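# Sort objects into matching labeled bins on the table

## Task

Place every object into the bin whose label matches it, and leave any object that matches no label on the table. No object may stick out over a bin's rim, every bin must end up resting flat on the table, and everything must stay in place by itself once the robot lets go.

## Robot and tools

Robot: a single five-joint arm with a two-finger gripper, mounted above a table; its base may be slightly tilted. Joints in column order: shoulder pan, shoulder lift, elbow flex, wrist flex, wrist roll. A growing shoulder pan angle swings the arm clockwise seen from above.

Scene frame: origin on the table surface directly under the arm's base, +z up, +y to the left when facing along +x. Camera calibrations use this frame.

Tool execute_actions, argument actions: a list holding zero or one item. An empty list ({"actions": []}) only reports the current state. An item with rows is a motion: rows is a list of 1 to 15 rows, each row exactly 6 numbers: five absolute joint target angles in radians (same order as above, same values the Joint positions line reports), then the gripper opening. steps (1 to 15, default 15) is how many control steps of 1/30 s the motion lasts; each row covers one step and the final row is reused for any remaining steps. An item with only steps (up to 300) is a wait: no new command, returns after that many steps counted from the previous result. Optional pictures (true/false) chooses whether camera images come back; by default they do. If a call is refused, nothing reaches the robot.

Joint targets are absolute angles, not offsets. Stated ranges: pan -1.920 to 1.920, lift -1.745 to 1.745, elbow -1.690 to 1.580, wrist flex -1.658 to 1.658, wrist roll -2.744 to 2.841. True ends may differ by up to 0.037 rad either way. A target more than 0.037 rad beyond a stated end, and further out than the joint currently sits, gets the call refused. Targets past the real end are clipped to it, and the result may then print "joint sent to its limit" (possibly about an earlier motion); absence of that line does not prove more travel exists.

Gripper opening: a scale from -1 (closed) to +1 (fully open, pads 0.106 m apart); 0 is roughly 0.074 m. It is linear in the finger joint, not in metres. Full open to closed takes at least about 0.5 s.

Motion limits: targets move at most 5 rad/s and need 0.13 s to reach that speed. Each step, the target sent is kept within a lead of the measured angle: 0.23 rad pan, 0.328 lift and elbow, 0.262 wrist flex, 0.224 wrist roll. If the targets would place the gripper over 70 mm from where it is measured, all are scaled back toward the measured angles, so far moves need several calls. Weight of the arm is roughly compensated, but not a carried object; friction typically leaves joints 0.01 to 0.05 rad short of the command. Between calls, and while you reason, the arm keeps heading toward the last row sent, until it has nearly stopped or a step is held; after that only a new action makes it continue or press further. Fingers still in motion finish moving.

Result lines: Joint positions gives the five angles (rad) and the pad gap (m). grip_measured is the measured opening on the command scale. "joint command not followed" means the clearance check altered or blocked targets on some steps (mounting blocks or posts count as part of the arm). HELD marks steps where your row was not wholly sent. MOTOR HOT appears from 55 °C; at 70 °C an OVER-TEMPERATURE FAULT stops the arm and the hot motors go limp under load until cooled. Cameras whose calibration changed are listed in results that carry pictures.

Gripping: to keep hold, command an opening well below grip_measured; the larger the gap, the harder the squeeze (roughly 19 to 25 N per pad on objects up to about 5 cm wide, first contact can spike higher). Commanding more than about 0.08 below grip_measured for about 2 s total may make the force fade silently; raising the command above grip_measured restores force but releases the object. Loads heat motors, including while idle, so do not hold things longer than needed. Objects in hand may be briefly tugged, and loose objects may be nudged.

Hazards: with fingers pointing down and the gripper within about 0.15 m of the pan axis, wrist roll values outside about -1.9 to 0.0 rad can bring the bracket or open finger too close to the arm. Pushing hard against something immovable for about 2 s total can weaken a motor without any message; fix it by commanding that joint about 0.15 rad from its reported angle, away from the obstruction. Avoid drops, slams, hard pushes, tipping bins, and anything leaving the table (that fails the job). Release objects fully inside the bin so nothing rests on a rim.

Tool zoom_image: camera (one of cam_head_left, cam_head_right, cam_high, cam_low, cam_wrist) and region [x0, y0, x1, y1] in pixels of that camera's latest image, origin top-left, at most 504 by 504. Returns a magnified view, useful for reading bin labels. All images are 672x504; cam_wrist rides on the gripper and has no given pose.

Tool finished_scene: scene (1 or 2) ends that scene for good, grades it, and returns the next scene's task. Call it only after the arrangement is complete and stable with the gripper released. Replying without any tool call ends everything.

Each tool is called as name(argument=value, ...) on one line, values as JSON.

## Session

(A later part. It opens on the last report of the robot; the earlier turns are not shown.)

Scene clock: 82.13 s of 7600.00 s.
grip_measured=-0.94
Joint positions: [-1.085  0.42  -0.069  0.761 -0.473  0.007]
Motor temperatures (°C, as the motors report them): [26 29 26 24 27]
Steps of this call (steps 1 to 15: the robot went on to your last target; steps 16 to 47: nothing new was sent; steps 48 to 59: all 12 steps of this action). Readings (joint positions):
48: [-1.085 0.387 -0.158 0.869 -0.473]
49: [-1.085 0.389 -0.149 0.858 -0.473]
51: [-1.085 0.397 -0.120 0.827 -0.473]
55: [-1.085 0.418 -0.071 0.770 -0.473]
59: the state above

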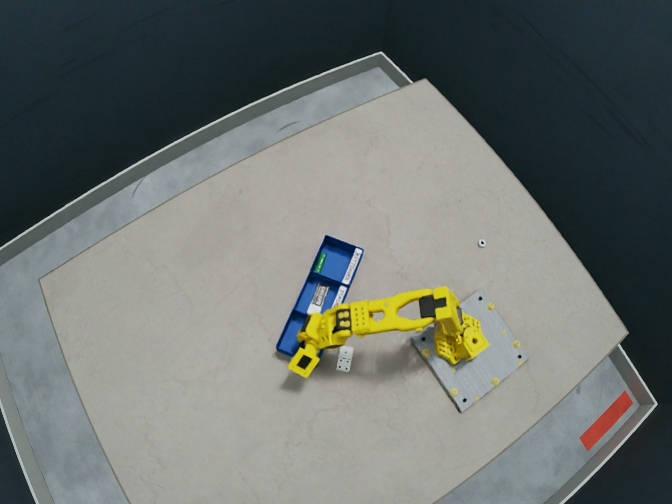

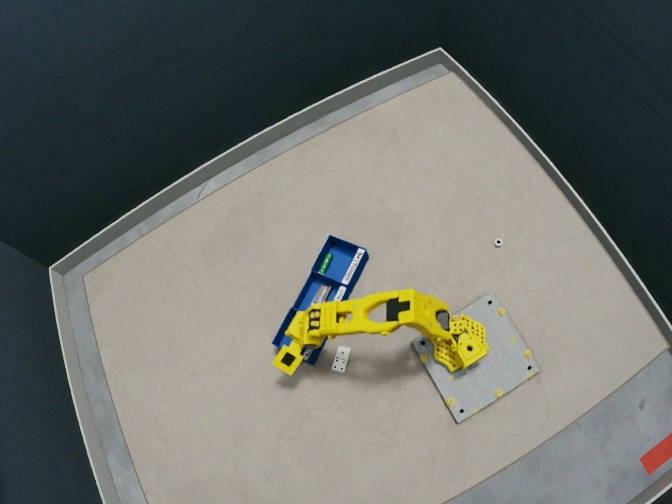

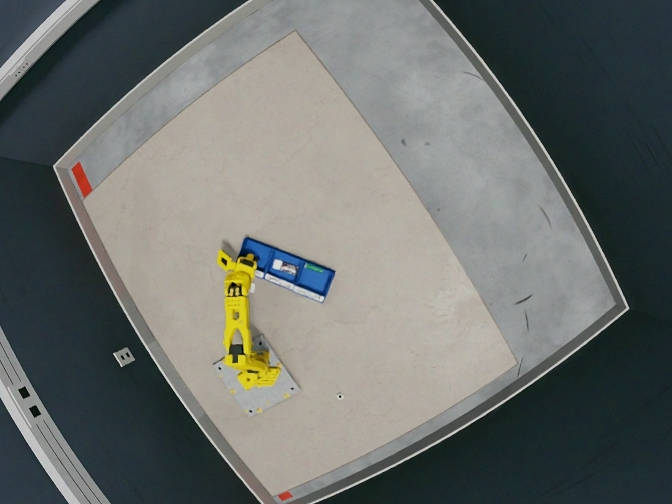

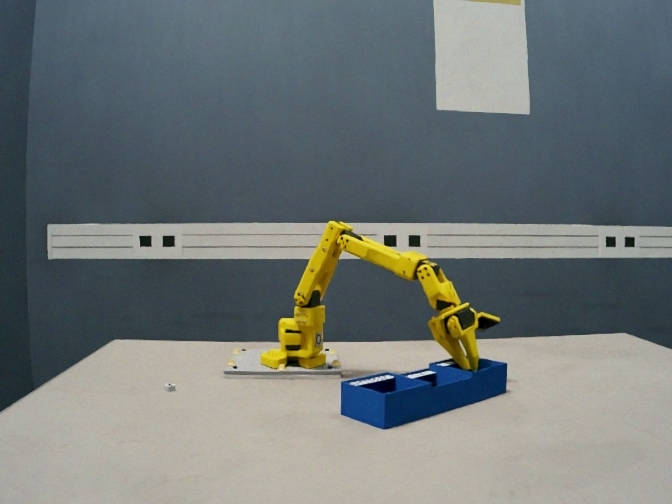

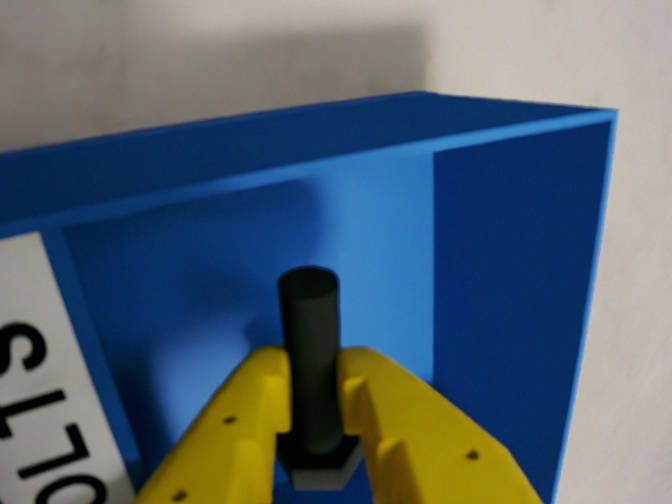

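execute_actions(actions=[{"rows":[[-1.09,0.46,-0.04,0.74,-0.48,-0.99],[-1.09,0.46,-0.04,0.74,-0.48,-0.99],[-1.09,0.46,-0.04,0.74,-0.48,-0.99],[-1.09,0.46,-0.04,0.74,-0.48,-0.99],[-1.09,0.46,-0.04,0.74,-0.48,-0.93],[-1.09,0.46,-0.04,0.74,-0.48,-0.88],[-1.09,0.46,-0.04,0.74,-0.48,-0.82],[-1.09,0.46,-0.04,0.74,-0.48,-0.8],[-1.09,0.43,-0.07,0.78,-0.48,-0.8],[-1.09,0.4,-0.14,0.86,-0.48,-0.8],[-1.09,0.4,-0.14,0.86,-0.48,-0.8],[-1.09,0.36,-0.25,1.0,-0.48,-0.8],[-1.09,0.36,-0.25,1.0,-0.48,-0.8],[-1.09,0.3,-0.32,1.15,-0.48,-0.8]],"steps":15}], pictures=false)

execute_actions(actions=[{"rows":[[-1.09,0.25,-0.33,1.25,-0.6,-0.8],[-1.09,0.2,-0.3,1.35,-0.7,-0.8],[-1.0,0.15,-0.25,1.4,-0.8,-0.75],[-0.8,0.1,-0.2,1.45,-1.0,-0.7],[-0.5,0.1,-0.15,1.45,-1.2,-0.7],[-0.2,0.1,-0.1,1.45,-1.4,-0.7],[0.2,0.1,-0.05,1.45,-1.6,-0.7],[1.06,0.16,0.05,1.4,-1.6,-0.7]],"steps":15}], pictures=false)

execute_actions(actions=[{"steps":36}])

Scene clock: 86.90 s of 7600.00 s.
grip_measured=-0.81
Joint positions: [-1.085  0.383 -0.195  0.945 -0.473  0.016]
Motor temperatures (°C, as the motors report them): [26 29 26 24 27]
Steps of this call (steps 1 to 15: the robot went on to your last target; steps 16 to 90: nothing new was sent; then 1.27 s passed at rest; steps 91 to 105: all 15 steps of this action). Readings (joint positions):
91: [-1.085 0.421 -0.068 0.758 -0.473]
92: [-1.085 0.427 -0.065 0.755 -0.473]
94: [-1.085 0.433 -0.063 0.747 -0.473]
98: [-1.085 0.435 -0.063 0.743 -0.473]
105: the state above

Scene clock: 87.40 s of 7600.00 s.
grip_measured=-0.71
Joint positions: [-0.516  0.146  0.03   1.398 -1.146  0.024]
Motor temperatures (°C, as the motors report them): [26 29 26 24 27]
Steps of this call (steps 1 to 15: all 15 steps of this action). Readings (joint positions):
1: [-1.085 0.358 -0.236 1.010 -0.473]
2: [-1.085 0.326 -0.269 1.076 -0.484]
4: [-1.079 0.242 -0.278 1.205 -0.566]
8: [-0.903 0.131 -0.163 1.389 -0.770]
15: the state above

Scene clock: 88.60 s of 7600.00 s.
grip_measured=-0.71
Joint positions: [ 1.055  0.146  0.03   1.398 -1.591  0.024]
Motor temperatures (°C, as the motors report them): [26 29 26 24 27]
Steps of this call (steps 1 to 36: the robot went on to your last target). Readings (joint positions):
1: [-0.458 0.146 0.030 1.398 -1.201]
2: [-0.400 0.146 0.030 1.398 -1.258]
4: [-0.283 0.146 0.030 1.398 -1.370]
8: [-0.051 0.146 0.030 1.398 -1.553]
36: the state above

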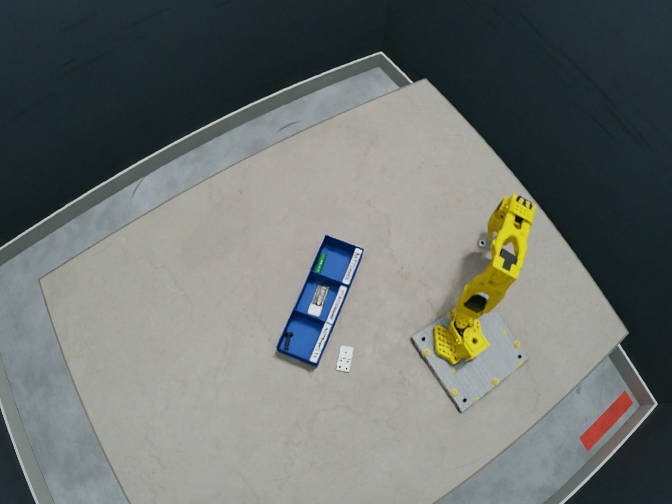

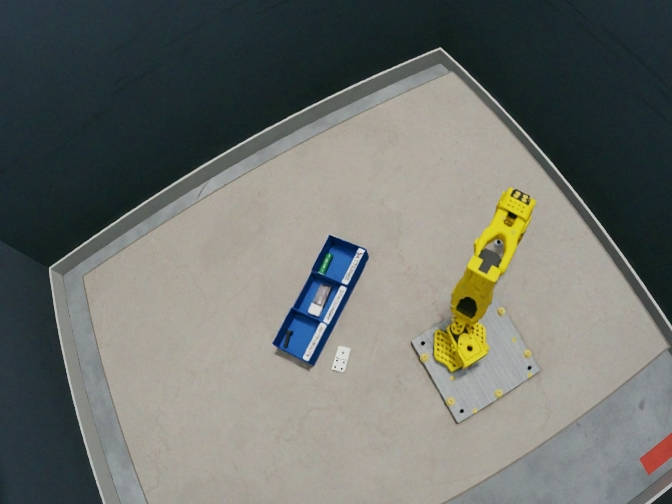

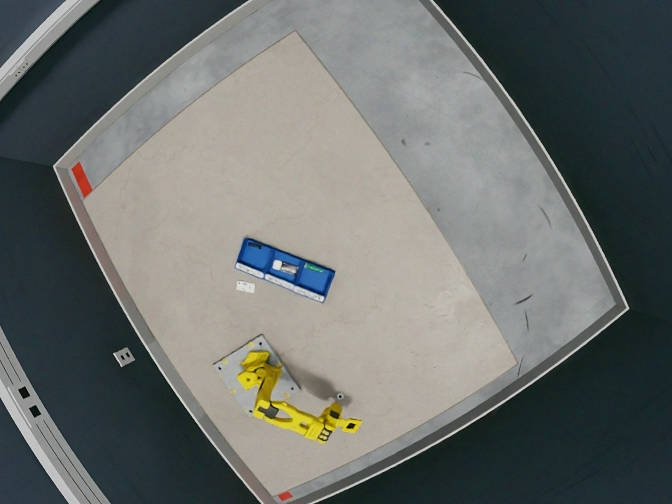

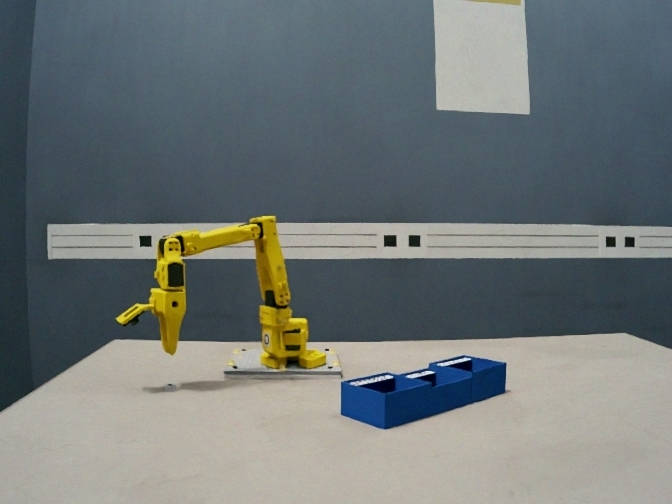

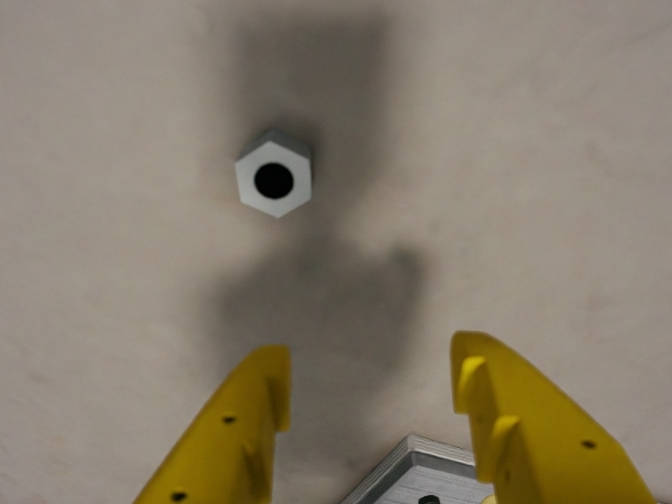

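execute_actions(actions=[{"rows":[[0.98,0.22,0.03,1.33,-1.68,-0.7],[0.98,0.22,0.03,1.33,-1.68,-0.7],[0.98,0.22,0.03,1.33,-1.68,-0.7],[0.98,0.22,0.03,1.33,-1.68,-0.7],[0.98,0.305,0.035,1.255,-1.68,-0.7]],"steps":15}])

Scene clock: 90.80 s of 7600.00 s.
grip_measured=-0.71
Joint positions: [ 0.986  0.288  0.03   1.263 -1.671  0.024]
Motor temperatures (°C, as the motors report them): [26 29 26 24 27]
Steps of this call (steps 1 to 15: the robot went on to your last target; steps 16 to 51: nothing new was sent; steps 52 to 66: all 15 steps of this action). Readings (joint positions):
52: [1.055 0.146 0.030 1.398 -1.593]
53: [1.049 0.157 0.030 1.390 -1.603]
55: [1.015 0.189 0.030 1.359 -1.643]
59: [0.987 0.262 0.030 1.290 -1.668]
66: the state above

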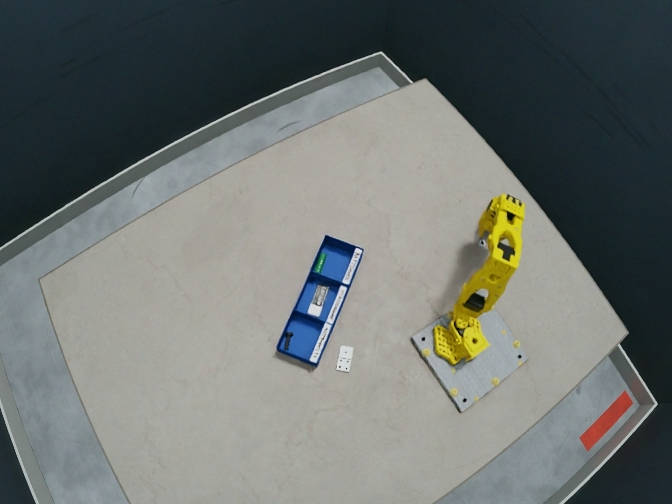

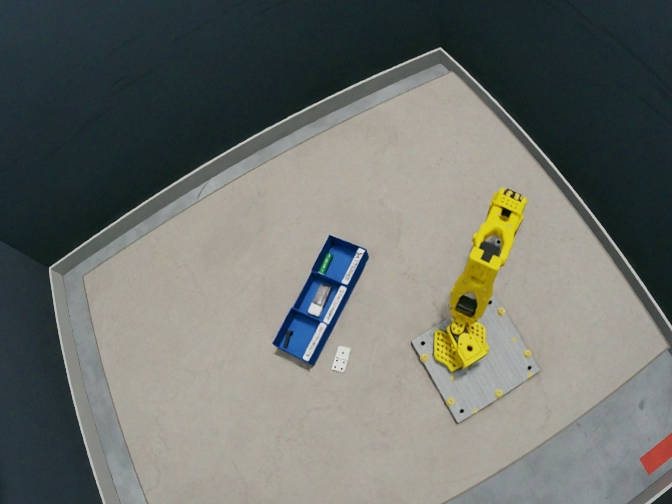

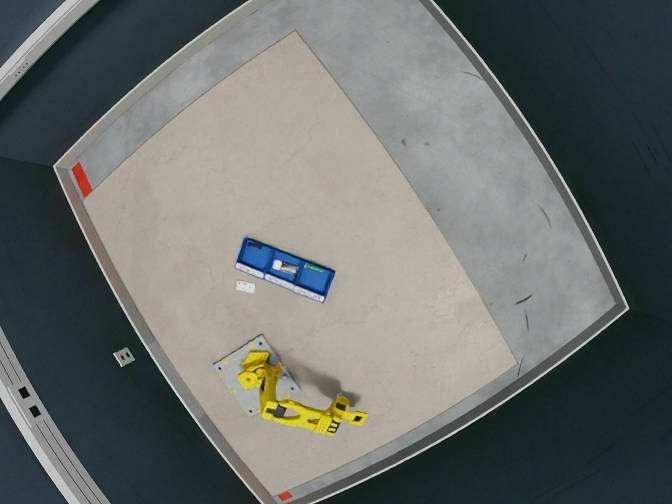

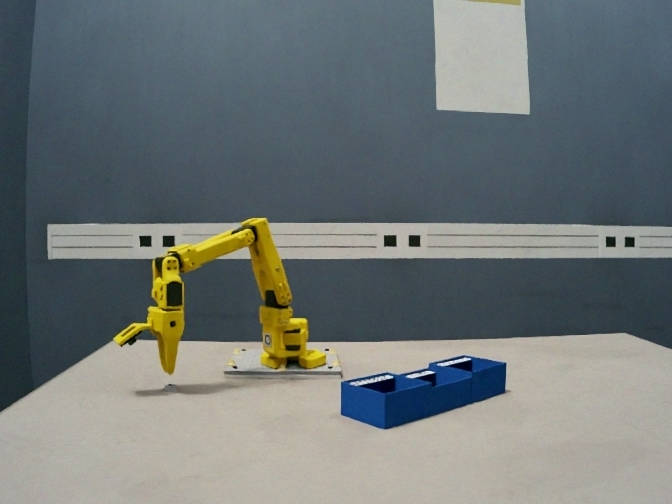

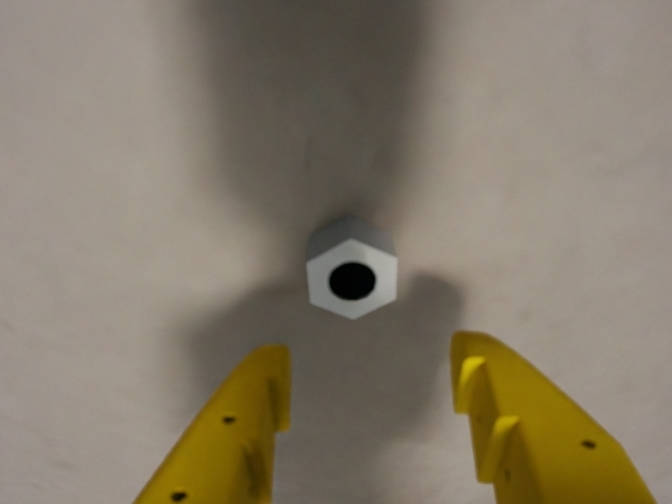

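execute_actions(actions=[{"rows":[[0.96,0.33,0.055,1.2,-1.68,-0.7],[0.96,0.33,0.055,1.2,-1.68,-0.7],[0.96,0.33,0.055,1.2,-1.68,-0.7],[0.96,0.33,0.055,1.2,-1.68,-0.7],[0.96,0.365,0.085,1.14,-1.68,-0.7]],"steps":14}])

Scene clock: 92.87 s of 7600.00 s.
grip_measured=-0.71
Joint positions: [ 0.966  0.349  0.067  1.148 -1.672  0.024]
Motor temperatures (°C, as the motors report them): [26 29 26 24 27]
Steps of this call (steps 1 to 15: the robot went on to your last target; steps 16 to 48: nothing new was sent; steps 49 to 62: all 14 steps of this action). Readings (joint positions):
49: [0.984 0.289 0.030 1.261 -1.671]
50: [0.979 0.297 0.032 1.252 -1.672]
52: [0.970 0.311 0.037 1.224 -1.672]
56: [0.966 0.343 0.063 1.168 -1.672]
62: the state above

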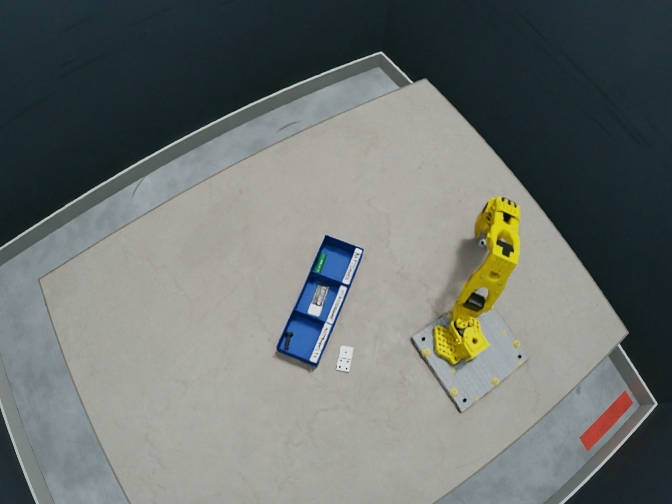

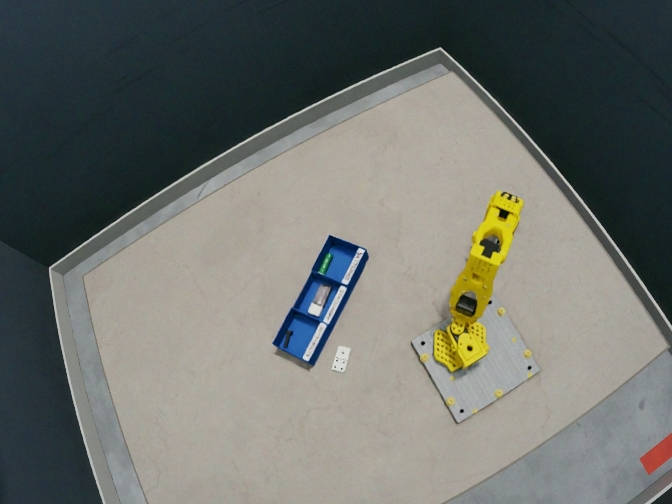

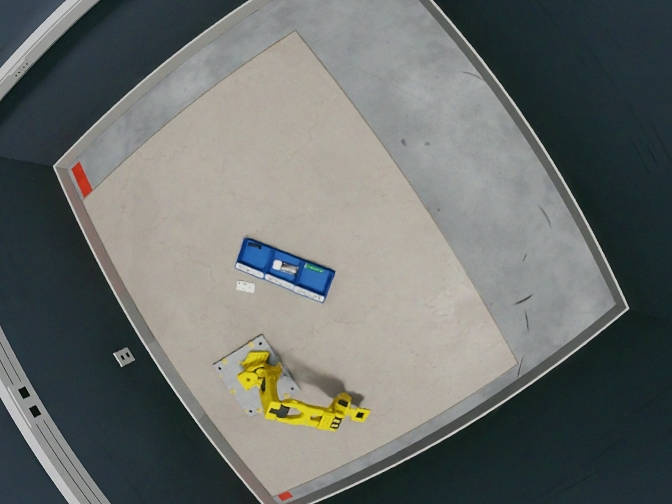

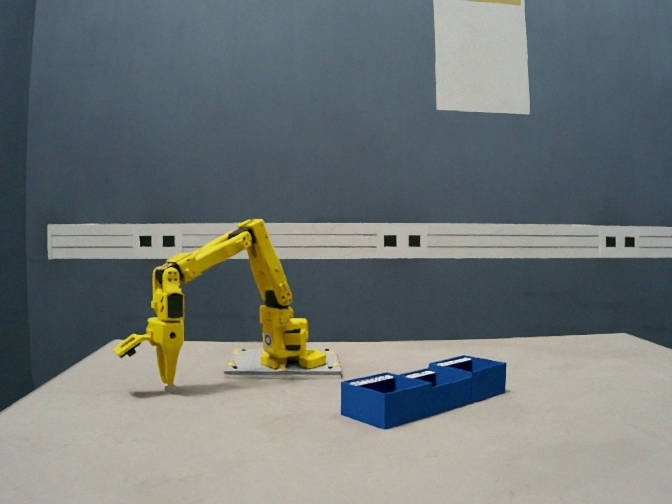

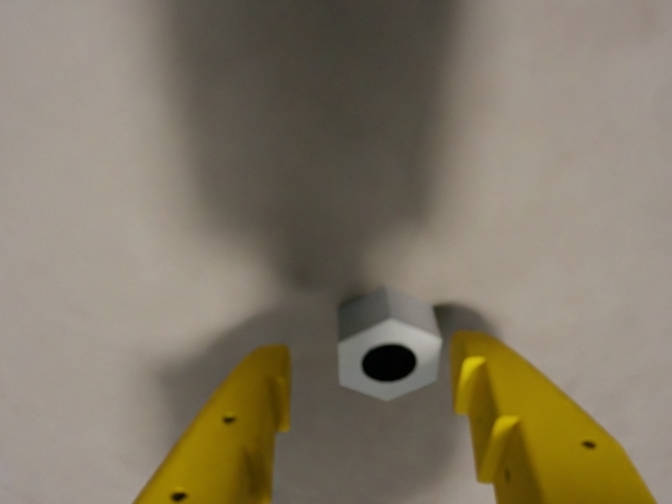

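execute_actions(actions=[{"rows":[[0.995,0.365,0.085,1.14,-1.68,-0.7],[0.995,0.365,0.085,1.14,-1.68,-0.7],[0.995,0.365,0.085,1.14,-1.68,-0.7],[0.995,0.365,0.085,1.14,-1.68,-0.7],[0.995,0.395,0.105,1.1,-1.68,-0.7],[0.995,0.395,0.105,1.1,-1.68,-0.7],[0.995,0.395,0.105,1.1,-1.68,-0.7],[0.995,0.395,0.105,1.1,-1.68,-0.7],[0.995,0.395,0.105,1.1,-1.68,-0.7],[0.995,0.395,0.105,1.1,-1.68,-0.75],[0.995,0.395,0.105,1.1,-1.68,-0.79],[0.995,0.395,0.105,1.1,-1.68,-0.82],[0.995,0.395,0.105,1.1,-1.68,-0.85],[0.995,0.395,0.105,1.1,-1.68,-0.88],[0.995,0.395,0.105,1.1,-1.68,-0.9]],"steps":15}])

Scene clock: 95.23 s of 7600.00 s.
grip_measured=-0.82
Joint positions: [ 0.989  0.378  0.087  1.108 -1.672  0.015]
Motor temperatures (°C, as the motors report them): [26 29 26 24 27]
Steps of this call (steps 1 to 15: the robot went on to your last target; steps 16 to 56: nothing new was sent; steps 57 to 71: all 15 steps of this action). Readings (joint positions):
57: [0.966 0.349 0.067 1.148 -1.672]
58: [0.969 0.349 0.067 1.148 -1.672]
60: [0.981 0.349 0.067 1.148 -1.672]
64: [0.989 0.373 0.086 1.119 -1.672]
71: the state above

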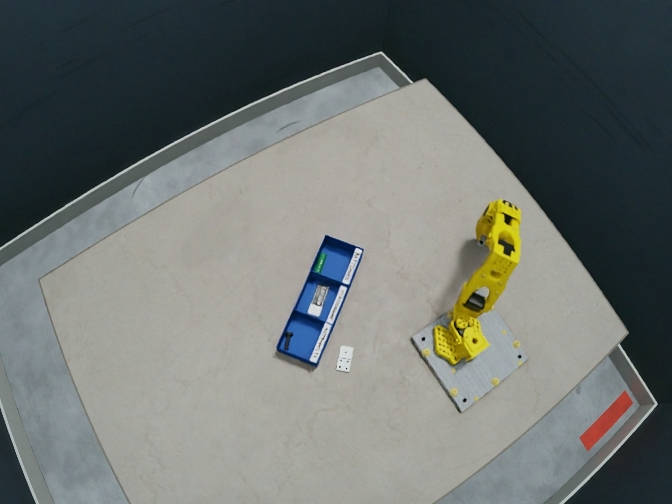

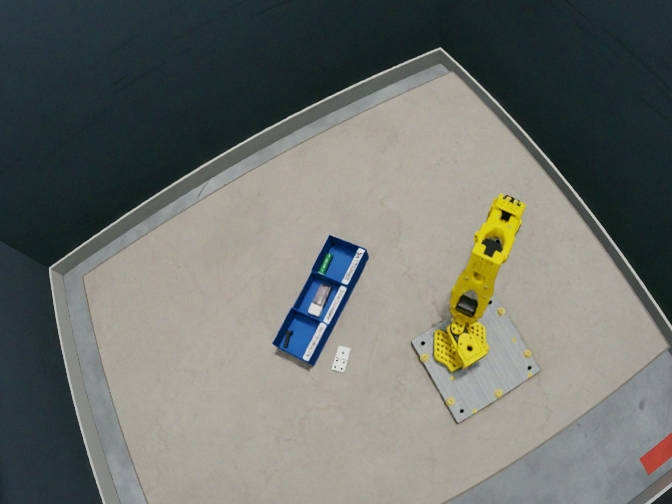

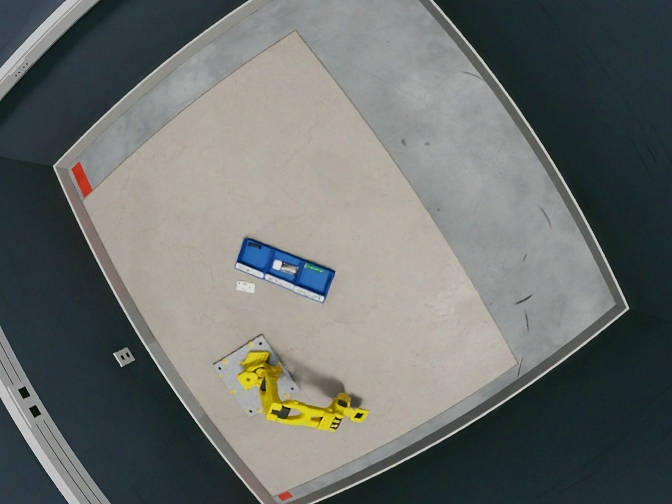

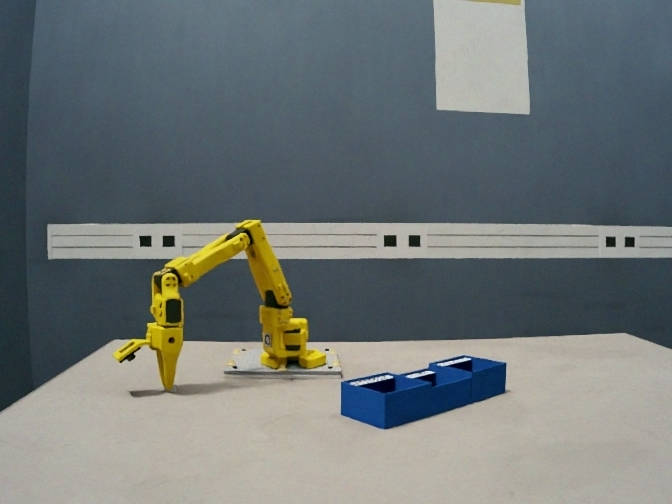

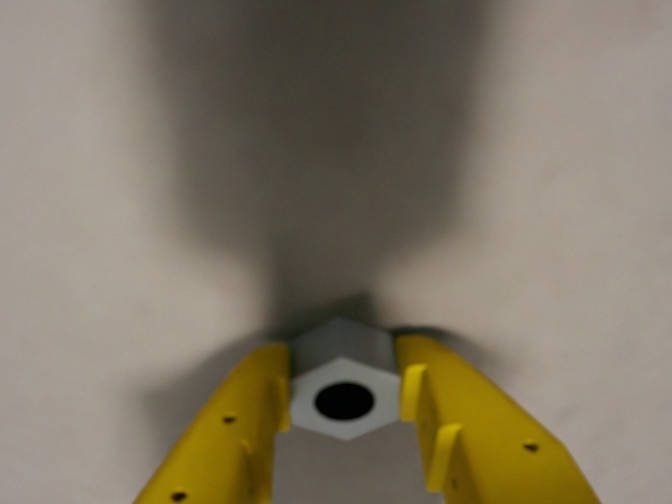

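execute_actions(actions=[{"rows":[[0.995,0.35,0.07,1.16,-1.68,-0.89],[0.995,0.35,0.07,1.16,-1.68,-0.89],[0.995,0.26,0.03,1.28,-1.68,-0.89],[0.995,0.26,0.03,1.28,-1.68,-0.89],[0.995,0.15,-0.02,1.42,-1.68,-0.89],[0.995,0.1,-0.1,1.48,-1.6,-0.89],[0.9,0.08,-0.15,1.5,-1.5,-0.89],[0.7,0.08,-0.2,1.5,-1.4,-0.89],[0.5,0.1,-0.25,1.5,-1.3,-0.89],[0.3,0.12,-0.28,1.45,-1.2,-0.89],[0.1,0.15,-0.3,1.4,-1.0,-0.89],[-0.1,0.2,-0.32,1.3,-0.9,-0.89],[-0.3,0.25,-0.33,1.25,-0.8,-0.89],[-0.5,0.3,-0.33,1.2,-0.6,-0.89],[-1.05,0.345,-0.33,1.09,-0.48,-0.89]],"steps":15}], pictures=false)

execute_actions(actions=[{"steps":32}])

Scene clock: 98.27 s of 7600.00 s.
grip_measured=-0.83
Joint positions: [ 0.634  0.209 -0.295  1.313 -1.271  0.015]
Motor temperatures (°C, as the motors report them): [26 29 26 24 27]
Steps of this call (steps 1 to 15: the robot went on to your last target; steps 16 to 76: nothing new was sent; steps 77 to 91: all 15 steps of this action). Readings (joint positions):
77: [0.989 0.378 0.087 1.108 -1.672]
78: [0.989 0.377 0.087 1.113 -1.672]
80: [0.990 0.361 0.080 1.152 -1.672]
84: [0.984 0.194 -0.025 1.367 -1.637]
91: the state above

Scene clock: 99.33 s of 7600.00 s.
grip_measured=-0.83
Joint positions: [-1.044  0.331 -0.312  1.097 -0.488  0.015]
Motor temperatures (°C, as the motors report them): [26 29 26 24 27]
Steps of this call (steps 1 to 32: the robot went on to your last target). Readings (joint positions):
1: [0.582 0.248 -0.304 1.258 -1.218]
2: [0.528 0.281 -0.307 1.205 -1.166]
4: [0.417 0.320 -0.309 1.134 -1.057]
8: [0.183 0.331 -0.310 1.100 -0.832]
32: the state above

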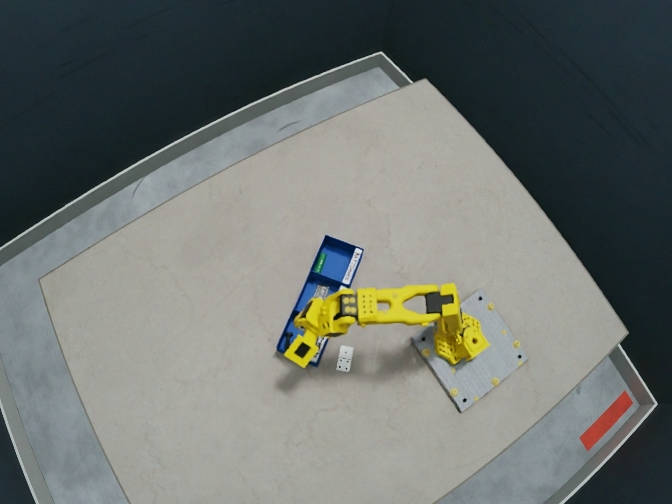

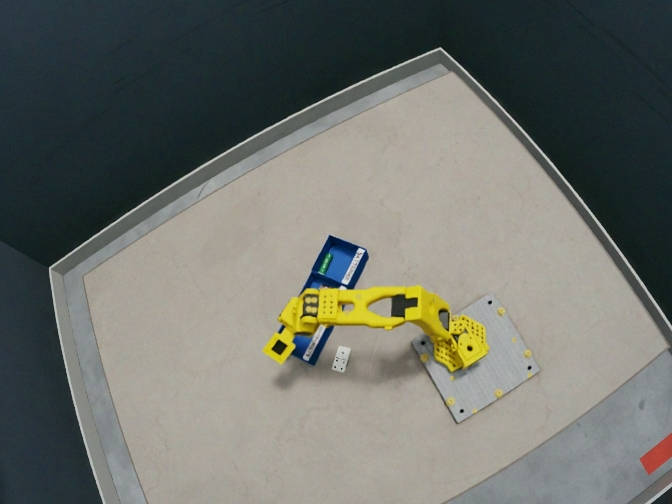

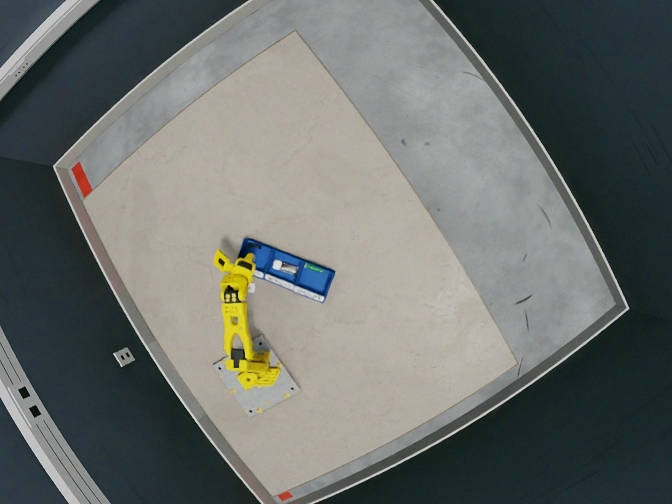

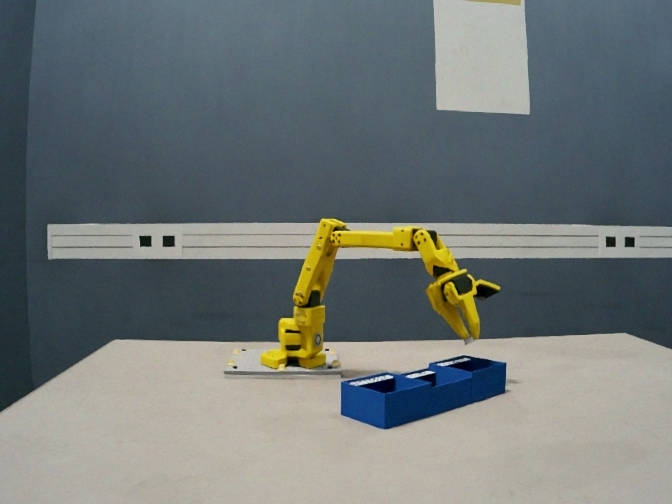

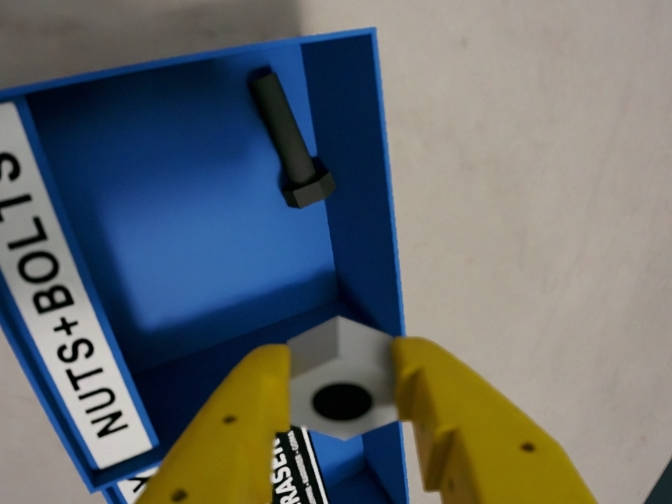

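execute_actions(actions=[{"rows":[[-1.06,0.37,-0.24,0.98,-0.48,-0.89],[-1.06,0.37,-0.24,0.98,-0.48,-0.89],[-1.06,0.37,-0.24,0.98,-0.48,-0.89],[-1.06,0.39,-0.13,0.87,-0.48,-0.89],[-1.06,0.39,-0.13,0.87,-0.48,-0.89],[-1.06,0.39,-0.13,0.87,-0.48,-0.89],[-1.06,0.405,-0.06,0.8,-0.48,-0.89],[-1.06,0.405,-0.06,0.8,-0.48,-0.89],[-1.06,0.405,-0.06,0.8,-0.48,-0.89],[-1.06,0.42,-0.01,0.76,-0.48,-0.89]],"steps":14}])

Scene clock: 101.63 s of 7600.00 s.
grip_measured=-0.83
Joint positions: [-1.055  0.403 -0.036  0.778 -0.488  0.015]
Motor temperatures (°C, as the motors report them): [26 29 26 24 27]
Steps of this call (steps 1 to 30: the robot went on to your last target; steps 31 to 55: nothing new was sent; steps 56 to 69: all 14 steps of this action). Readings (joint positions):
56: [-1.045 0.331 -0.312 1.097 -0.488]
57: [-1.047 0.337 -0.310 1.086 -0.488]
59: [-1.052 0.349 -0.279 1.033 -0.488]
63: [-1.055 0.377 -0.160 0.896 -0.488]
69: the state above

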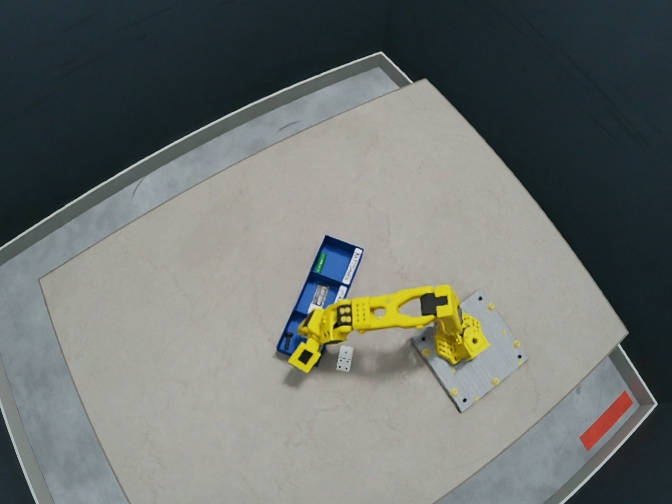

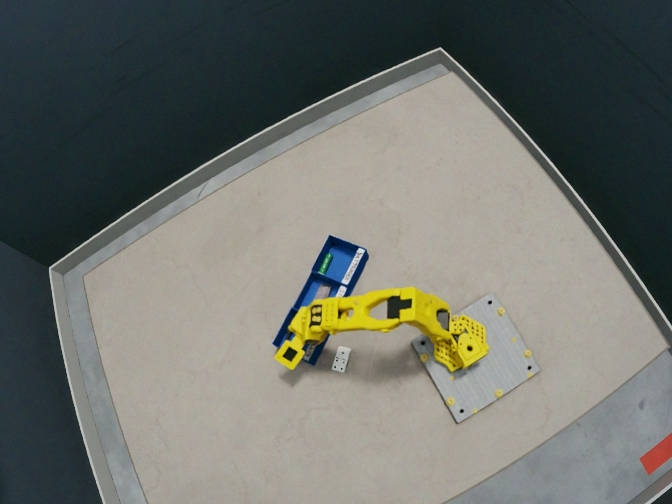

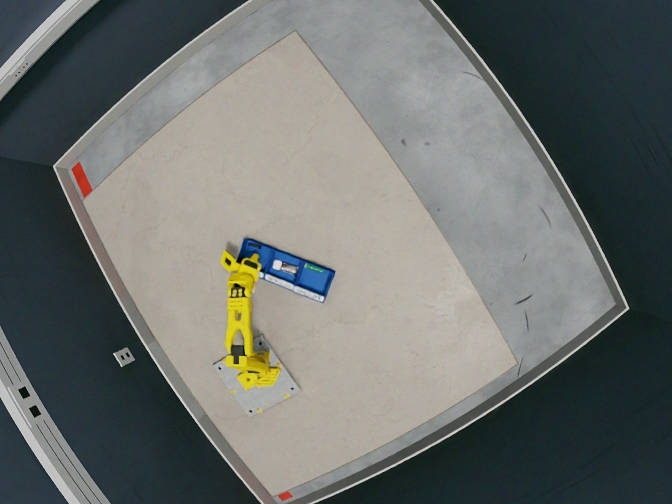

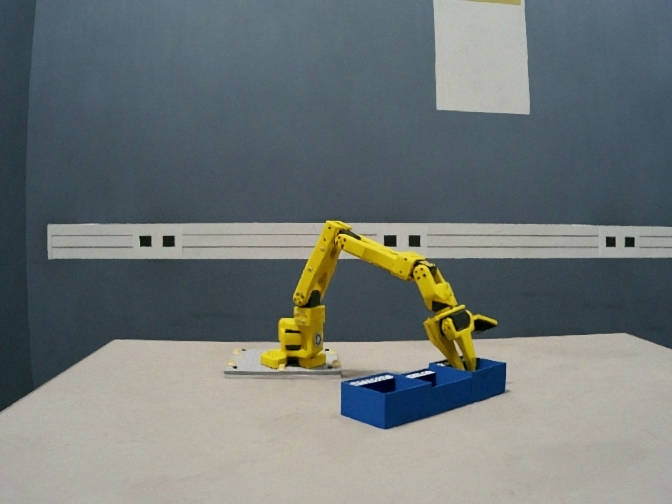

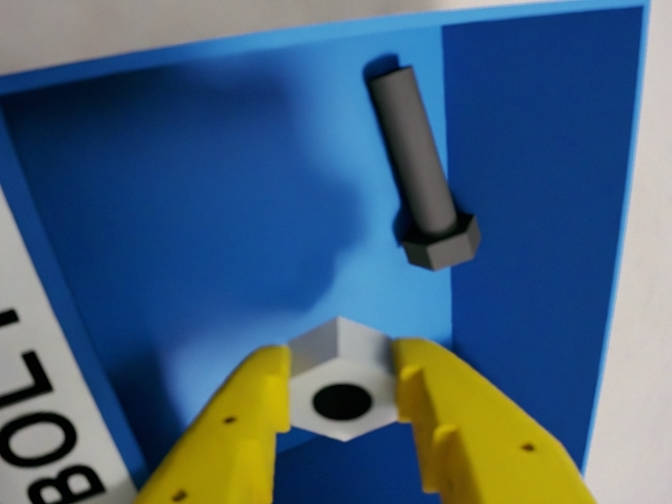

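Lower slightly, release, retreat.

execute_actions(actions=[{"rows":[[-1.06,0.445,-0.01,0.76,-0.48,-0.89],[-1.06,0.445,-0.01,0.76,-0.48,-0.89],[-1.06,0.445,-0.01,0.76,-0.48,-0.89],[-1.06,0.445,-0.01,0.76,-0.48,-0.89],[-1.06,0.445,-0.01,0.76,-0.48,-0.83],[-1.06,0.445,-0.01,0.76,-0.48,-0.78],[-1.06,0.445,-0.01,0.76,-0.48,-0.74],[-1.06,0.445,-0.01,0.76,-0.48,-0.74],[-1.06,0.41,-0.05,0.8,-0.48,-0.74],[-1.06,0.39,-0.13,0.87,-0.48,-0.74],[-1.06,0.39,-0.13,0.87,-0.48,-0.74],[-1.06,0.36,-0.24,1.0,-0.48,-0.74],[-1.06,0.36,-0.24,1.0,-0.48,-0.74],[-1.06,0.28,-0.3,1.15,-0.48,-0.74]],"steps":15}], pictures=false)

execute_actions(actions=[{"rows":[[-1.06,0.2,-0.3,1.25,-0.48,-0.74],[-1.06,0.1,-0.25,1.3,-0.48,-0.74],[-1.06,-0.15,-0.1,1.3,-0.48,-0.74]],"steps":15}])

zoom_image(camera="cam_high", region=[220,220,350,320])

Scene clock: 105.00 s of 7600.00 s.
grip_measured=-0.75
Joint positions: [-1.055  0.377 -0.186  0.95  -0.488  0.021]
Motor temperatures (°C, as the motors report them): [26 29 26 24 27]
Steps of this call (steps 1 to 15: the robot went on to your last target; steps 16 to 86: nothing new was sent; steps 87 to 101: all 15 steps of this action). Readings (joint positions):
87: [-1.055 0.403 -0.032 0.769 -0.488]
88: [-1.055 0.409 -0.032 0.766 -0.488]
90: [-1.055 0.412 -0.032 0.761 -0.488]
94: [-1.055 0.412 -0.032 0.760 -0.488]
101: the state above

Scene clock: 105.50 s of 7600.00 s.
grip_measured=-0.75
Joint positions: [-1.055 -0.139 -0.121  1.292 -0.488  0.021]
Motor temperatures (°C, as the motors report them): [26 29 26 24 27]
Steps of this call (steps 1 to 15: all 15 steps of this action). Readings (joint positions):
1: [-1.055 0.349 -0.223 1.014 -0.488]
2: [-1.055 0.311 -0.247 1.079 -0.488]
4: [-1.055 0.188 -0.240 1.198 -0.488]
8: [-1.055 -0.082 -0.135 1.284 -0.488]
15: the state above

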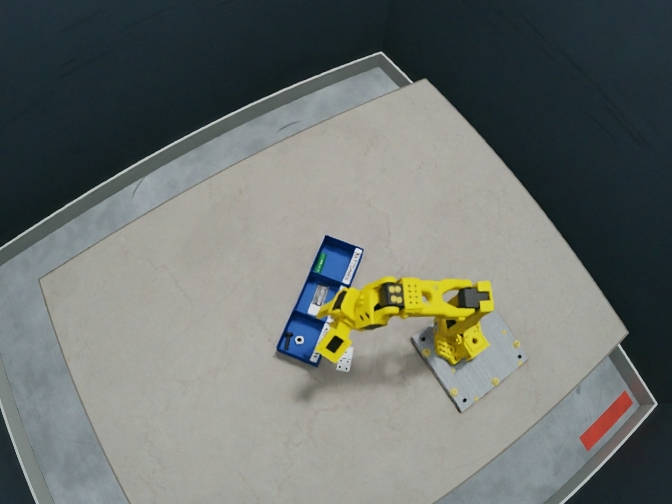

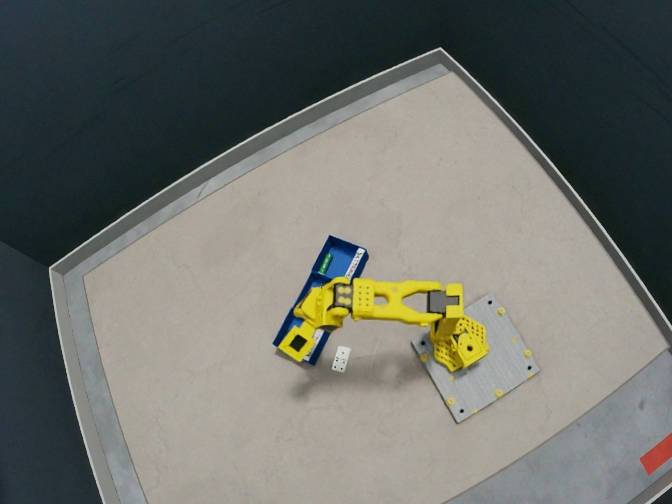

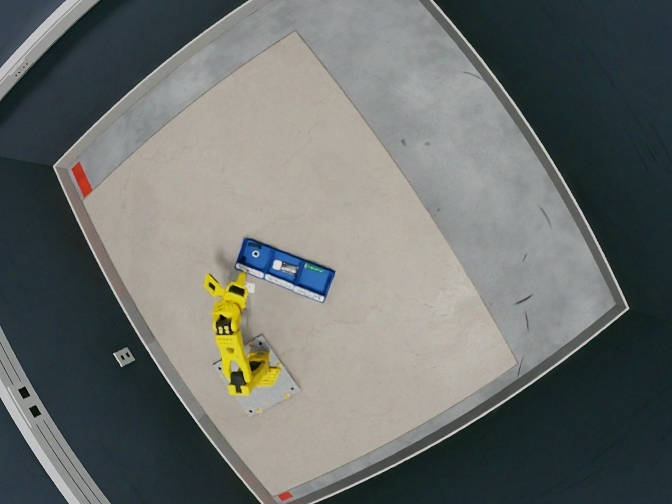

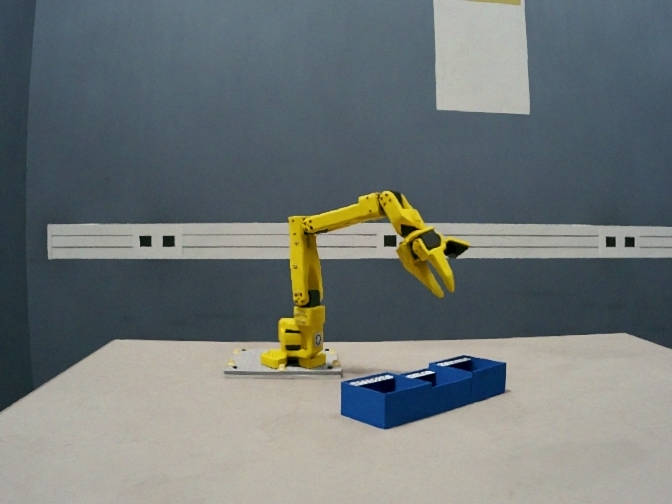

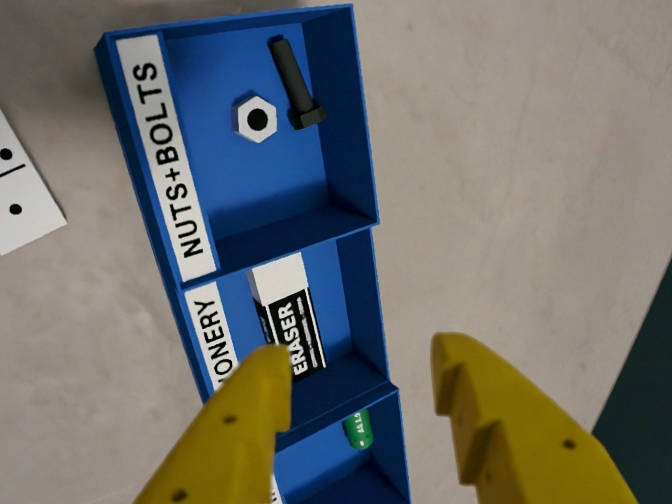

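Region (220, 220, 350, 320) of cam_high's 672x504 image, scaled by 3.877, with more detail than that image has; it fills the top 388 rows of this view, and the rest is white.

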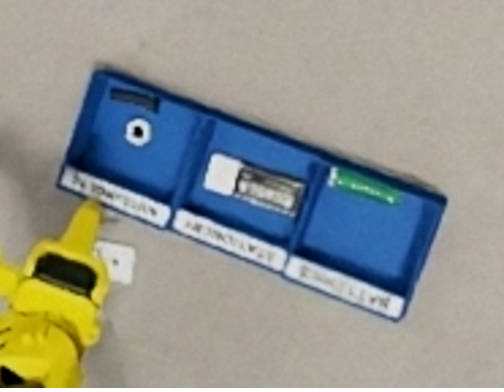

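finished_scene(scene=2)

The scene is finished: the task was done.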